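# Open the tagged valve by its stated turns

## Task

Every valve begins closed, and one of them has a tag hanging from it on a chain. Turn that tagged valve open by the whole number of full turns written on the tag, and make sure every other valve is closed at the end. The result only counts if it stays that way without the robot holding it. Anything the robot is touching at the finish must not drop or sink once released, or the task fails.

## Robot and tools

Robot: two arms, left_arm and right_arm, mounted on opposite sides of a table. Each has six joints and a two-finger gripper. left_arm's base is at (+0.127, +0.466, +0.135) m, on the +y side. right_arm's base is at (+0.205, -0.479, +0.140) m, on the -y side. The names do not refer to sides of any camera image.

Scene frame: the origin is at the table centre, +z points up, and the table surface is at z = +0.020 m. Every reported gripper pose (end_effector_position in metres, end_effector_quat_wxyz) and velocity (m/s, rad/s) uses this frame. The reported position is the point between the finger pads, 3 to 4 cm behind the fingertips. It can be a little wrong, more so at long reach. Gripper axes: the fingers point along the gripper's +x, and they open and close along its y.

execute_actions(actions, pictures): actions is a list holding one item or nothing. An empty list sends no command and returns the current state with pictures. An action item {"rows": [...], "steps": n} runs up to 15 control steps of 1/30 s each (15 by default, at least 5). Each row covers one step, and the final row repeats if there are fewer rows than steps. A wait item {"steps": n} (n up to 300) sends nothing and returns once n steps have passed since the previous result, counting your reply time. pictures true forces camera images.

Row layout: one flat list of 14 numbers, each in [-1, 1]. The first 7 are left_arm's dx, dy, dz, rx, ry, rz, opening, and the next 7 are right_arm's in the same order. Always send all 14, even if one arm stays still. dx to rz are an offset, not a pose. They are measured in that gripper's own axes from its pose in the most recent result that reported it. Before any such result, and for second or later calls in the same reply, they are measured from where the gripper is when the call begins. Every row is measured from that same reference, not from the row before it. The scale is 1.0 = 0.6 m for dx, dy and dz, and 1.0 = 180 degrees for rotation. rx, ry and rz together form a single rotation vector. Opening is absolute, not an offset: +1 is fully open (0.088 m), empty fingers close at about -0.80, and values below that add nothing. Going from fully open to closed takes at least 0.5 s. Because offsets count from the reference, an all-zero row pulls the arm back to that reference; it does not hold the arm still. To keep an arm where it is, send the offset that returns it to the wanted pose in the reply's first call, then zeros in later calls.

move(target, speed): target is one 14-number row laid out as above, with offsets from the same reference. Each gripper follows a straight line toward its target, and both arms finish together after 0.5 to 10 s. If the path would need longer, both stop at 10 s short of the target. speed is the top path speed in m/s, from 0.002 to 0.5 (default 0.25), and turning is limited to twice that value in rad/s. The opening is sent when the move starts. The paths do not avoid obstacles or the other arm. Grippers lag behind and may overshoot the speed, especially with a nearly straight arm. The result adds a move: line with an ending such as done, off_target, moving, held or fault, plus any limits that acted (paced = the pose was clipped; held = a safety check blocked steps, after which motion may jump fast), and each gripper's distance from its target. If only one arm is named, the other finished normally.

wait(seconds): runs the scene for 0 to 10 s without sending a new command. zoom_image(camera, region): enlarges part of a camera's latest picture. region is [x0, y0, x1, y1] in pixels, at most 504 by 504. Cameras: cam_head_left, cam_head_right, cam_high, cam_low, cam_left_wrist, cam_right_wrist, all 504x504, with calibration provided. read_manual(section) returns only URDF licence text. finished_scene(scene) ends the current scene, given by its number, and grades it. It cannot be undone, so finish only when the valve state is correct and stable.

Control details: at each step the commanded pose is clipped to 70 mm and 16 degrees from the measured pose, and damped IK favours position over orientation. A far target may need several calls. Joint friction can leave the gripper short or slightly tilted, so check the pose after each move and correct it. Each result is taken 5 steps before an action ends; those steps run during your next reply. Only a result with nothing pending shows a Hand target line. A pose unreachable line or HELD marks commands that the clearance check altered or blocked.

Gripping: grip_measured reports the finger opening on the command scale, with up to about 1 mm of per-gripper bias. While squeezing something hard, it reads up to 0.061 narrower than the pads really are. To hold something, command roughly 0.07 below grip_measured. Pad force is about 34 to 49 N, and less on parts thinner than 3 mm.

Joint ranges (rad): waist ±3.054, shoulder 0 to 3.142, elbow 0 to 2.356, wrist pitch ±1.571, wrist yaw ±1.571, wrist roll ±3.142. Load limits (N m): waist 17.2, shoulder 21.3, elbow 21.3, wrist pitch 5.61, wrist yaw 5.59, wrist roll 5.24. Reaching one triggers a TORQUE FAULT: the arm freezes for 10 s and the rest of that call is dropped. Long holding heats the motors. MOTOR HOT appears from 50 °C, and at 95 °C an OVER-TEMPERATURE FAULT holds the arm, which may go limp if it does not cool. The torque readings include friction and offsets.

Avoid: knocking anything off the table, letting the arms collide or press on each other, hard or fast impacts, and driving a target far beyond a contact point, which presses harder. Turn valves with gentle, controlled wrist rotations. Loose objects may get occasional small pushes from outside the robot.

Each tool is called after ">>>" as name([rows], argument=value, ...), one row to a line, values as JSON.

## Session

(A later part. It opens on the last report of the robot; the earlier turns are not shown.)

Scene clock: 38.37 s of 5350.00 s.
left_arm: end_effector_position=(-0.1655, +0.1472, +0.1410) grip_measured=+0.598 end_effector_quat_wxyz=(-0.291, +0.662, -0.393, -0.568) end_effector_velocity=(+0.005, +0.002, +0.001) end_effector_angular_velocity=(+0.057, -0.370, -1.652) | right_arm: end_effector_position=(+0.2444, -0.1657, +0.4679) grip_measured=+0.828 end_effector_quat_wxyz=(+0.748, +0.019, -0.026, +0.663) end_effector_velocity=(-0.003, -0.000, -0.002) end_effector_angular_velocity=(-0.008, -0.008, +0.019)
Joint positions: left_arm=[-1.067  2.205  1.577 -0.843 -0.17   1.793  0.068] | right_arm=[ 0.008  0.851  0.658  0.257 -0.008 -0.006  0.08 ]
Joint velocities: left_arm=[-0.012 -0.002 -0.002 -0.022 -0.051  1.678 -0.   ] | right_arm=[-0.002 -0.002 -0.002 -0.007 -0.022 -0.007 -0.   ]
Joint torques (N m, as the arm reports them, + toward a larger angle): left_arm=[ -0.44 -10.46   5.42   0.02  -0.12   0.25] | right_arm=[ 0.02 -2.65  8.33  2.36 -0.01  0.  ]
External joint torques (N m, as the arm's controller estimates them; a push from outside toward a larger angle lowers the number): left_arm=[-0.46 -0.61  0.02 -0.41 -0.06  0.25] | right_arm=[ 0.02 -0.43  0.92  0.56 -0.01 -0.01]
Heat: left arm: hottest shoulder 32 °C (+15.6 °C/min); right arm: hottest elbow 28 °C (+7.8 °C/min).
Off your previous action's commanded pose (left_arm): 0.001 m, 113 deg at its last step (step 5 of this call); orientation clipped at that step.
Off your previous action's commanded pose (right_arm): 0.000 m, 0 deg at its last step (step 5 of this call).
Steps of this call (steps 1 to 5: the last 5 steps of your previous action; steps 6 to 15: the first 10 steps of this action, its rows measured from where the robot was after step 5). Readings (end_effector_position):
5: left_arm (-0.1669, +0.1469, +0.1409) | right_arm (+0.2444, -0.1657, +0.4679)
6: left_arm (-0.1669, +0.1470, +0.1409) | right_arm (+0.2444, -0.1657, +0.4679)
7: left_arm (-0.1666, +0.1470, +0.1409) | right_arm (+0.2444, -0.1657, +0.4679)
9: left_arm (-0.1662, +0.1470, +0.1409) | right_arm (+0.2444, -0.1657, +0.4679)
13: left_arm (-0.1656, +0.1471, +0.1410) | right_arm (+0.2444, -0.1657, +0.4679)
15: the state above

>>> move(target=[0,0.003,0.006,0.37,0,0.022,0.6,0,0,0,0,0,0,0.83], speed=0.5)

>>> move(target=[0,0,0,0,0,0,0.16,0,0,0,0,0,0,0.83])

>>> move(target=[0,0,0,-0.95,0,0,0.16,0,0,0,0,0,0,0.83], speed=0.5)

>>> move(target=[-0.004,0,0,-0.95,0,0,0.16,0,0,0,0,0,0,0.83], speed=0.5)

Scene clock: 40.43 s of 5350.00 s.
left_arm: end_effector_position=(-0.1710, +0.1483, +0.1383) grip_measured=+0.598 end_effector_quat_wxyz=(-0.589, +0.382, -0.660, -0.268) end_effector_velocity=(+0.003, -0.000, +0.002) end_effector_angular_velocity=(-0.004, -0.011, -0.018) | right_arm: end_effector_position=(+0.2444, -0.1657, +0.4679) grip_measured=+0.828 end_effector_quat_wxyz=(+0.748, +0.019, -0.026, +0.663) end_effector_velocity=(-0.000, +0.001, -0.003) end_effector_angular_velocity=(-0.013, -0.006, +0.004)
Joint positions: left_arm=[-1.062  2.187  1.535 -0.775 -0.125  2.964  0.068] | right_arm=[ 0.008  0.851  0.658  0.257 -0.008 -0.006  0.08 ]
Joint velocities: left_arm=[ 0.002 -0.007 -0.002 -0.007 -0.007  0.022  0.   ] | right_arm=[-0.002  0.002 -0.002 -0.007 -0.007 -0.007 -0.   ]
Joint torques (N m, as the arm reports them, + toward a larger angle): left_arm=[  0.22 -12.53   3.42   0.26   0.04   0.23] | right_arm=[-0.01 -2.67  8.35  2.38  0.    0.  ]
External joint torques (N m, as the arm's controller estimates them; a push from outside toward a larger angle lowers the number): left_arm=[ 0.21 -2.72 -2.   -0.2   0.11  0.22] | right_arm=[-0.01 -0.53  0.99  0.59 -0.01 -0.01]
Heat: left arm: hottest shoulder 32 °C (+14.8 °C/min); right arm: hottest elbow 28 °C (+7.4 °C/min).
Hand target (left_arm): -0.169, +0.149, +0.141; +0.588, -0.381, +0.661, +0.268
Hand target (right_arm): +0.244, -0.166, +0.468; +0.748, +0.019, -0.026, +0.663
Off your previous action's commanded pose (left_arm): 0.002 m, 113 deg at its last step (step 5 of this call); orientation clipped at that step.
Off your previous action's commanded pose (right_arm): 0.000 m, 0 deg at its last step (step 5 of this call).
Off the commanded pose (left_arm): 0.003 m, 0 deg.
Off the commanded pose (right_arm): 0.000 m, 0 deg.
Kept back: nothing.
move: done
camera_calibration (this result's frames):
cam_left_wrist: T_world_to_cam=[[0.790121, -0.607499, 0.0815721, 0.222725], [-0.55872, -0.65908, 0.503435, -0.0454156], [-0.252073, -0.44335, -0.860174, 0.220436], [0, 0, 0, 1]] pos_world=[-0.145789, 0.203103, 0.194309]

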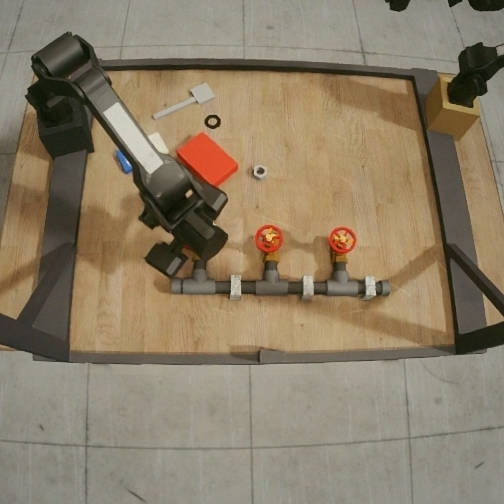

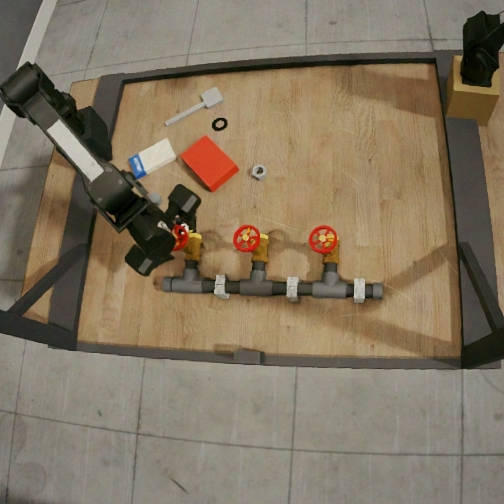

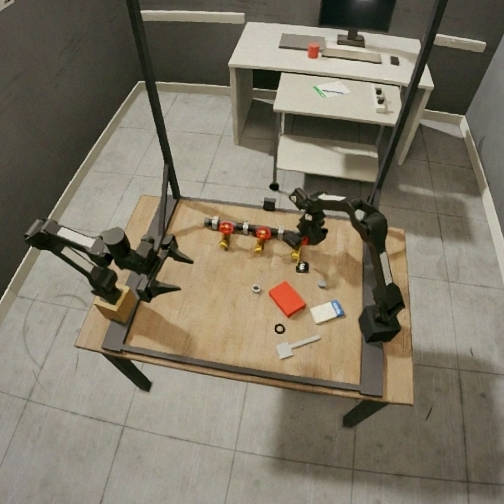

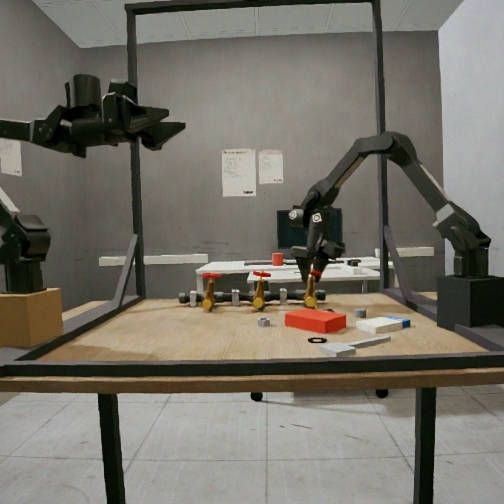

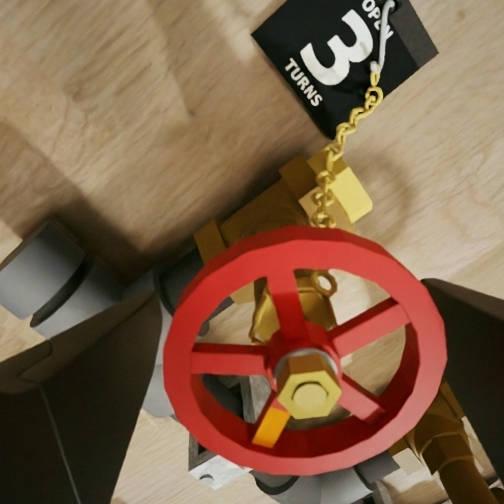

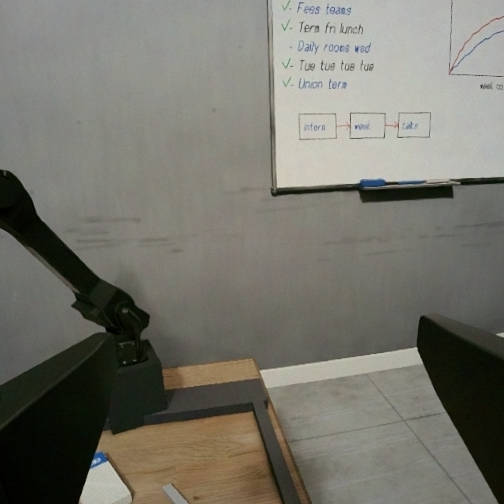

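Scene clock: 40.97 s of 5350.00 s.
left_arm: end_effector_position=(-0.1703, +0.1480, +0.1383) grip_measured=+0.190 end_effector_quat_wxyz=(-0.589, +0.383, -0.659, -0.268) end_effector_velocity=(+0.002, +0.001, +0.000) end_effector_angular_velocity=(+0.000, -0.006, +0.020) | right_arm: end_effector_position=(+0.2444, -0.1657, +0.4679) grip_measured=+0.828 end_effector_quat_wxyz=(+0.748, +0.019, -0.026, +0.663) end_effector_velocity=(-0.000, -0.000, -0.008) end_effector_angular_velocity=(-0.028, -0.004, +0.004)
Joint positions: left_arm=[-1.061  2.187  1.535 -0.776 -0.127  2.964  0.048] | right_arm=[ 0.008  0.851  0.658  0.257 -0.008 -0.006  0.08 ]
Joint velocities: left_arm=[-0.002 -0.002 -0.002 -0.007 -0.007 -0.022  0.   ] | right_arm=[-0.002 -0.002 -0.007 -0.022 -0.007 -0.007  0.   ]
Joint torques (N m, as the arm reports them, + toward a larger angle): left_arm=[ -0.09 -11.05   4.69   0.2   -0.04   0.01] | right_arm=[-0.01 -2.7   8.35  2.37 -0.01 -0.01]
External joint torques (N m, as the arm's controller estimates them; a push from outside toward a larger angle lowers the number): left_arm=[-0.1  -1.35 -0.7  -0.26  0.03  0.01] | right_arm=[ 0.01 -0.55  1.04  0.6  -0.01 -0.02]
Heat: left arm: hottest shoulder 32 °C (+14.6 °C/min); right arm: hottest elbow 28 °C (+7.3 °C/min).
Hand target (left_arm): -0.171, +0.148, +0.138; +0.589, -0.383, +0.660, +0.269
Hand target (right_arm): +0.244, -0.166, +0.468; +0.748, +0.019, -0.026, +0.663
Off the commanded pose (left_arm): 0.001 m, 0 deg.
Off the commanded pose (right_arm): 0.000 m, 0 deg.
Kept back: nothing.
move: done
camera_calibration (this result's frames):
cam_left_wrist: T_world_to_cam=[[0.790816, -0.606377, 0.0831689, 0.221715], [-0.558627, -0.659567, 0.502899, -0.0451507], [-0.25009, -0.444161, -0.860335, 0.220911], [0, 0, 0, 1]] pos_world=[-0.14531, 0.202783, 0.194324]

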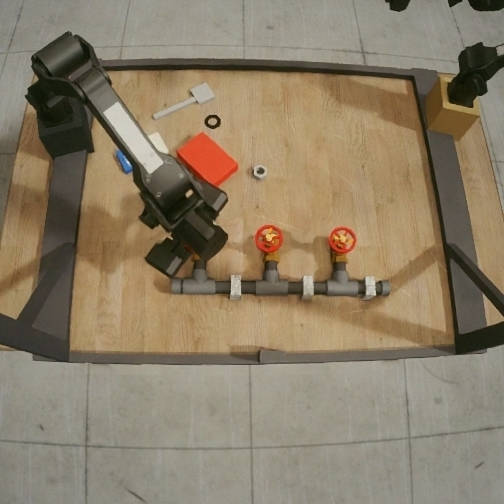

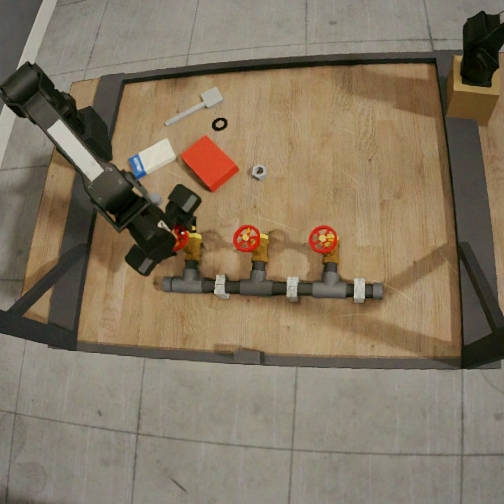

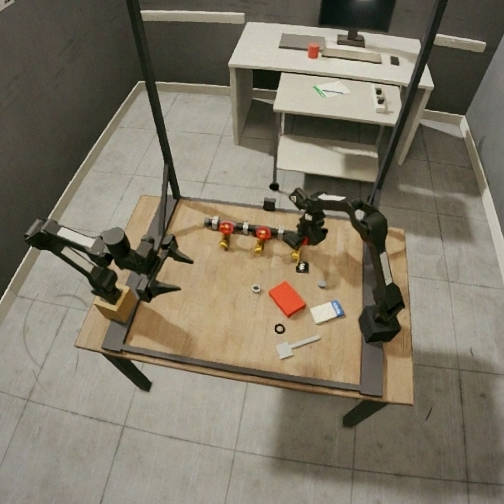

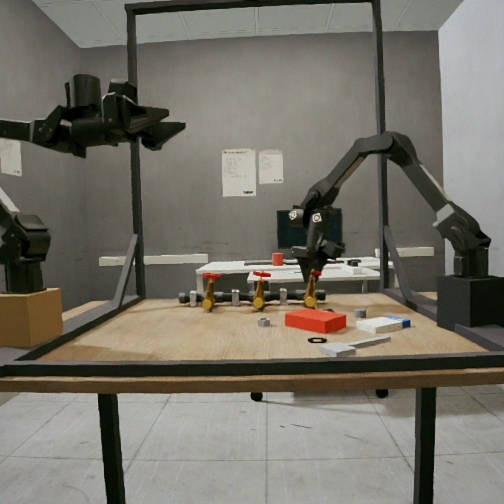

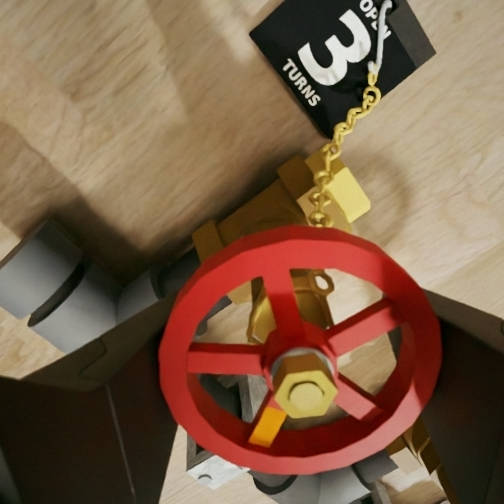

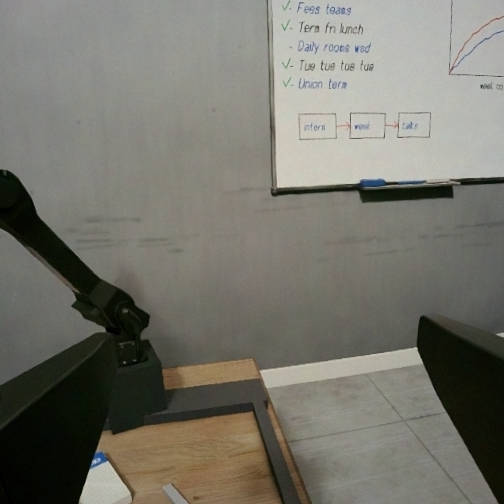

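Scene clock: 44.60 s of 5350.00 s.
left_arm: end_effector_position=(-0.1690, +0.1495, +0.1379) grip_measured=+0.186 end_effector_quat_wxyz=(+0.329, +0.622, +0.214, -0.677) end_effector_velocity=(-0.000, +0.003, +0.000) end_effector_angular_velocity=(+0.000, -0.006, +0.015) | right_arm: end_effector_position=(+0.2444, -0.1657, +0.4679) grip_measured=+0.828 end_effector_quat_wxyz=(+0.748, +0.019, -0.026, +0.663) end_effector_velocity=(+0.002, -0.001, -0.002) end_effector_angular_velocity=(-0.008, -0.006, -0.010)
Joint positions: left_arm=[-1.06   2.187  1.535 -0.785 -0.122 -0.007  0.048] | right_arm=[ 0.008  0.851  0.658  0.257 -0.008 -0.006  0.08 ]
Joint velocities: left_arm=[-0.007 -0.002 -0.002 -0.007 -0.007 -0.022 -0.   ] | right_arm=[-0.002 -0.002 -0.002 -0.007  0.007 -0.007 -0.   ]
Joint torques (N m, as the arm reports them, + toward a larger angle): left_arm=[ -0.09 -11.1    4.84   0.97  -0.2   -0.43] | right_arm=[-0.03 -2.65  8.32  2.38  0.    0.  ]
External joint torques (N m, as the arm's controller estimates them; a push from outside toward a larger angle lowers the number): left_arm=[-0.03 -1.24 -0.68  0.41 -0.11 -0.43] | right_arm=[-0.01 -0.41  0.9   0.56  0.   -0.01]
Heat: left arm: hottest shoulder 33 °C (+14.8 °C/min); right arm: hottest elbow 28 °C (+6.7 °C/min).
Hand target (left_arm): -0.170, +0.148, +0.138; +0.336, +0.617, +0.216, -0.678
Hand target (right_arm): +0.244, -0.166, +0.468; +0.748, +0.019, -0.026, +0.663
Off the commanded pose (left_arm): 0.002 m, 1 deg.
Off the commanded pose (right_arm): 0.000 m, 0 deg.
Kept back: nothing.
move: done
camera_calibration (this result's frames):
cam_left_wrist: T_world_to_cam=[[-0.675937, 0.721708, -0.149155, -0.192771], [0.684448, 0.689811, 0.235991, 0.00192413], [0.273205, 0.0574259, -0.96024, 0.248834], [0, 0, 0, 1]] pos_world=[-0.199601, 0.123508, 0.209734]

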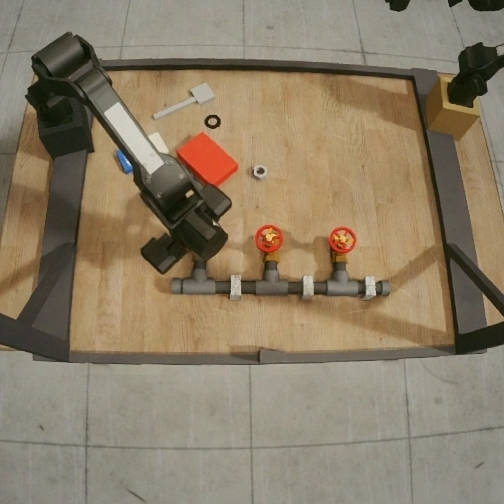

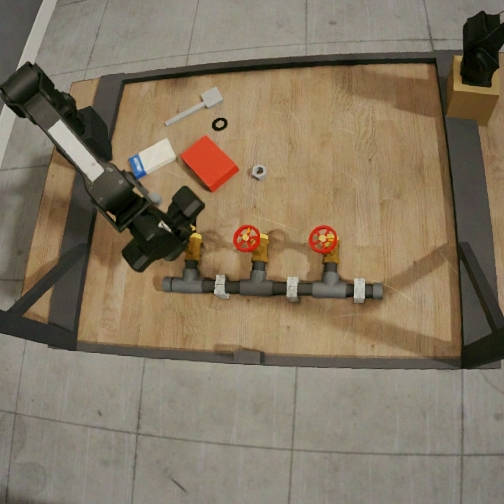

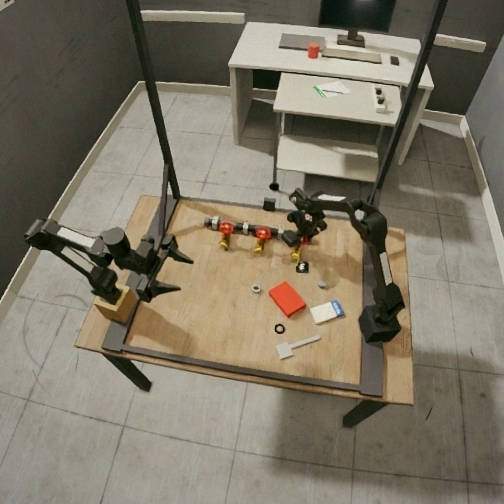

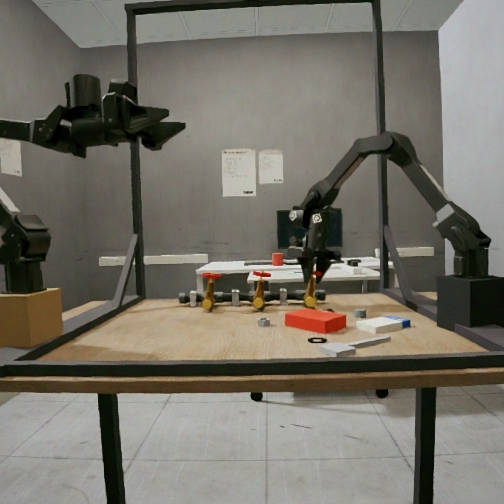

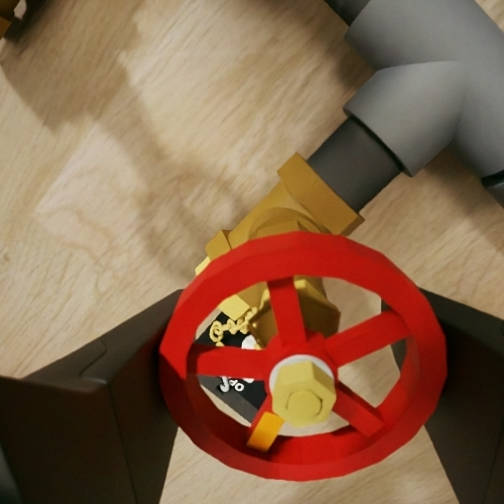

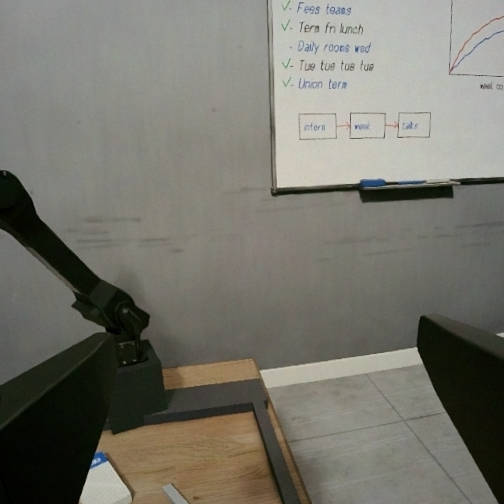

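Scene clock: 48.23 s of 5350.00 s.
left_arm: end_effector_position=(-0.1708, +0.1482, +0.1381) grip_measured=+0.182 end_effector_quat_wxyz=(-0.643, +0.275, -0.697, -0.157) end_effector_velocity=(+0.003, +0.003, -0.001) end_effector_angular_velocity=(+0.004, -0.010, +0.020) | right_arm: end_effector_position=(+0.2444, -0.1657, +0.4679) grip_measured=+0.828 end_effector_quat_wxyz=(+0.748, +0.019, -0.026, +0.663) end_effector_velocity=(+0.000, -0.002, -0.001) end_effector_angular_velocity=(-0.003, -0.006, -0.005)
Joint positions: left_arm=[-1.059  2.187  1.535 -0.775 -0.116 -2.978  0.048] | right_arm=[ 0.008  0.851  0.658  0.257 -0.008 -0.006  0.08 ]
Joint velocities: left_arm=[-0.002 -0.002 -0.007 -0.007 -0.007 -0.022 -0.   ] | right_arm=[ 0.002 -0.007 -0.002 -0.007  0.007 -0.007  0.   ]
Joint torques (N m, as the arm reports them, + toward a larger angle): left_arm=[ -0.22 -11.75   4.83  -1.05  -0.3   -0.41] | right_arm=[-0.04 -2.64  8.38  2.37  0.01 -0.01]
External joint torques (N m, as the arm's controller estimates them; a push from outside toward a larger angle lowers the number): left_arm=[-0.22 -1.96 -0.58 -1.5  -0.22 -0.41] | right_arm=[-0.04 -0.4   0.96  0.56  0.01 -0.02]
Heat: left arm: hottest shoulder 33 °C (+13.7 °C/min); right arm: hottest elbow 28 °C (+6.2 °C/min).
Hand target (left_arm): -0.169, +0.150, +0.140; +0.646, -0.279, +0.692, +0.160
Hand target (right_arm): +0.244, -0.166, +0.468; +0.748, +0.019, -0.026, +0.663
Off the commanded pose (left_arm): 0.003 m, 1 deg.
Off the commanded pose (right_arm): 0.000 m, 0 deg.
Kept back: nothing.
move: done
camera_calibration (this result's frames):
cam_left_wrist: T_world_to_cam=[[0.542869, -0.831324, 0.119139, 0.208262], [-0.770286, -0.436367, 0.46502, -0.109142], [-0.334594, -0.344216, -0.877247, 0.193852], [0, 0, 0, 1]] pos_world=[-0.132267, 0.192234, 0.195997]

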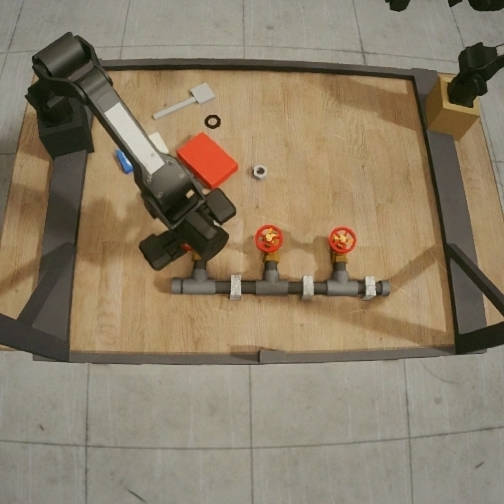

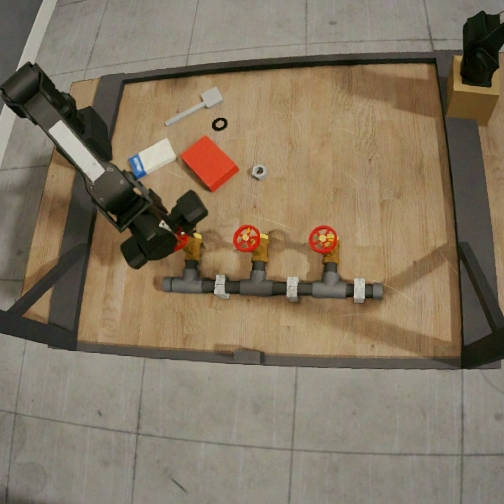

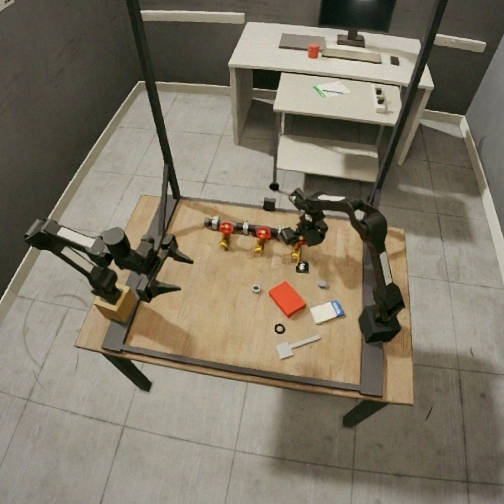

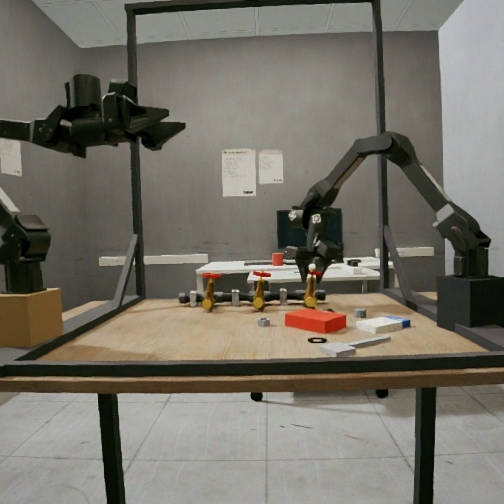

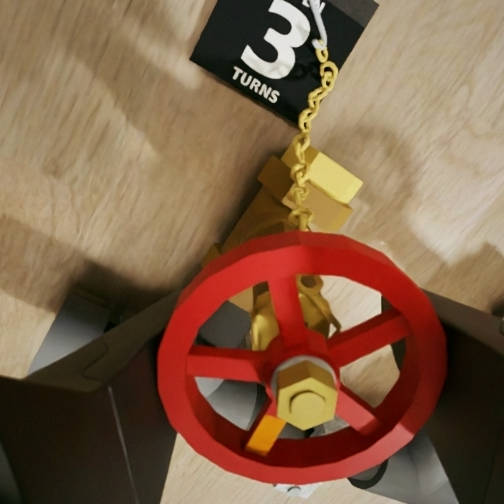

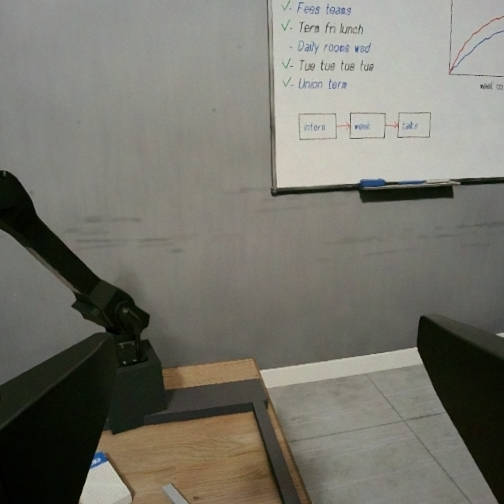

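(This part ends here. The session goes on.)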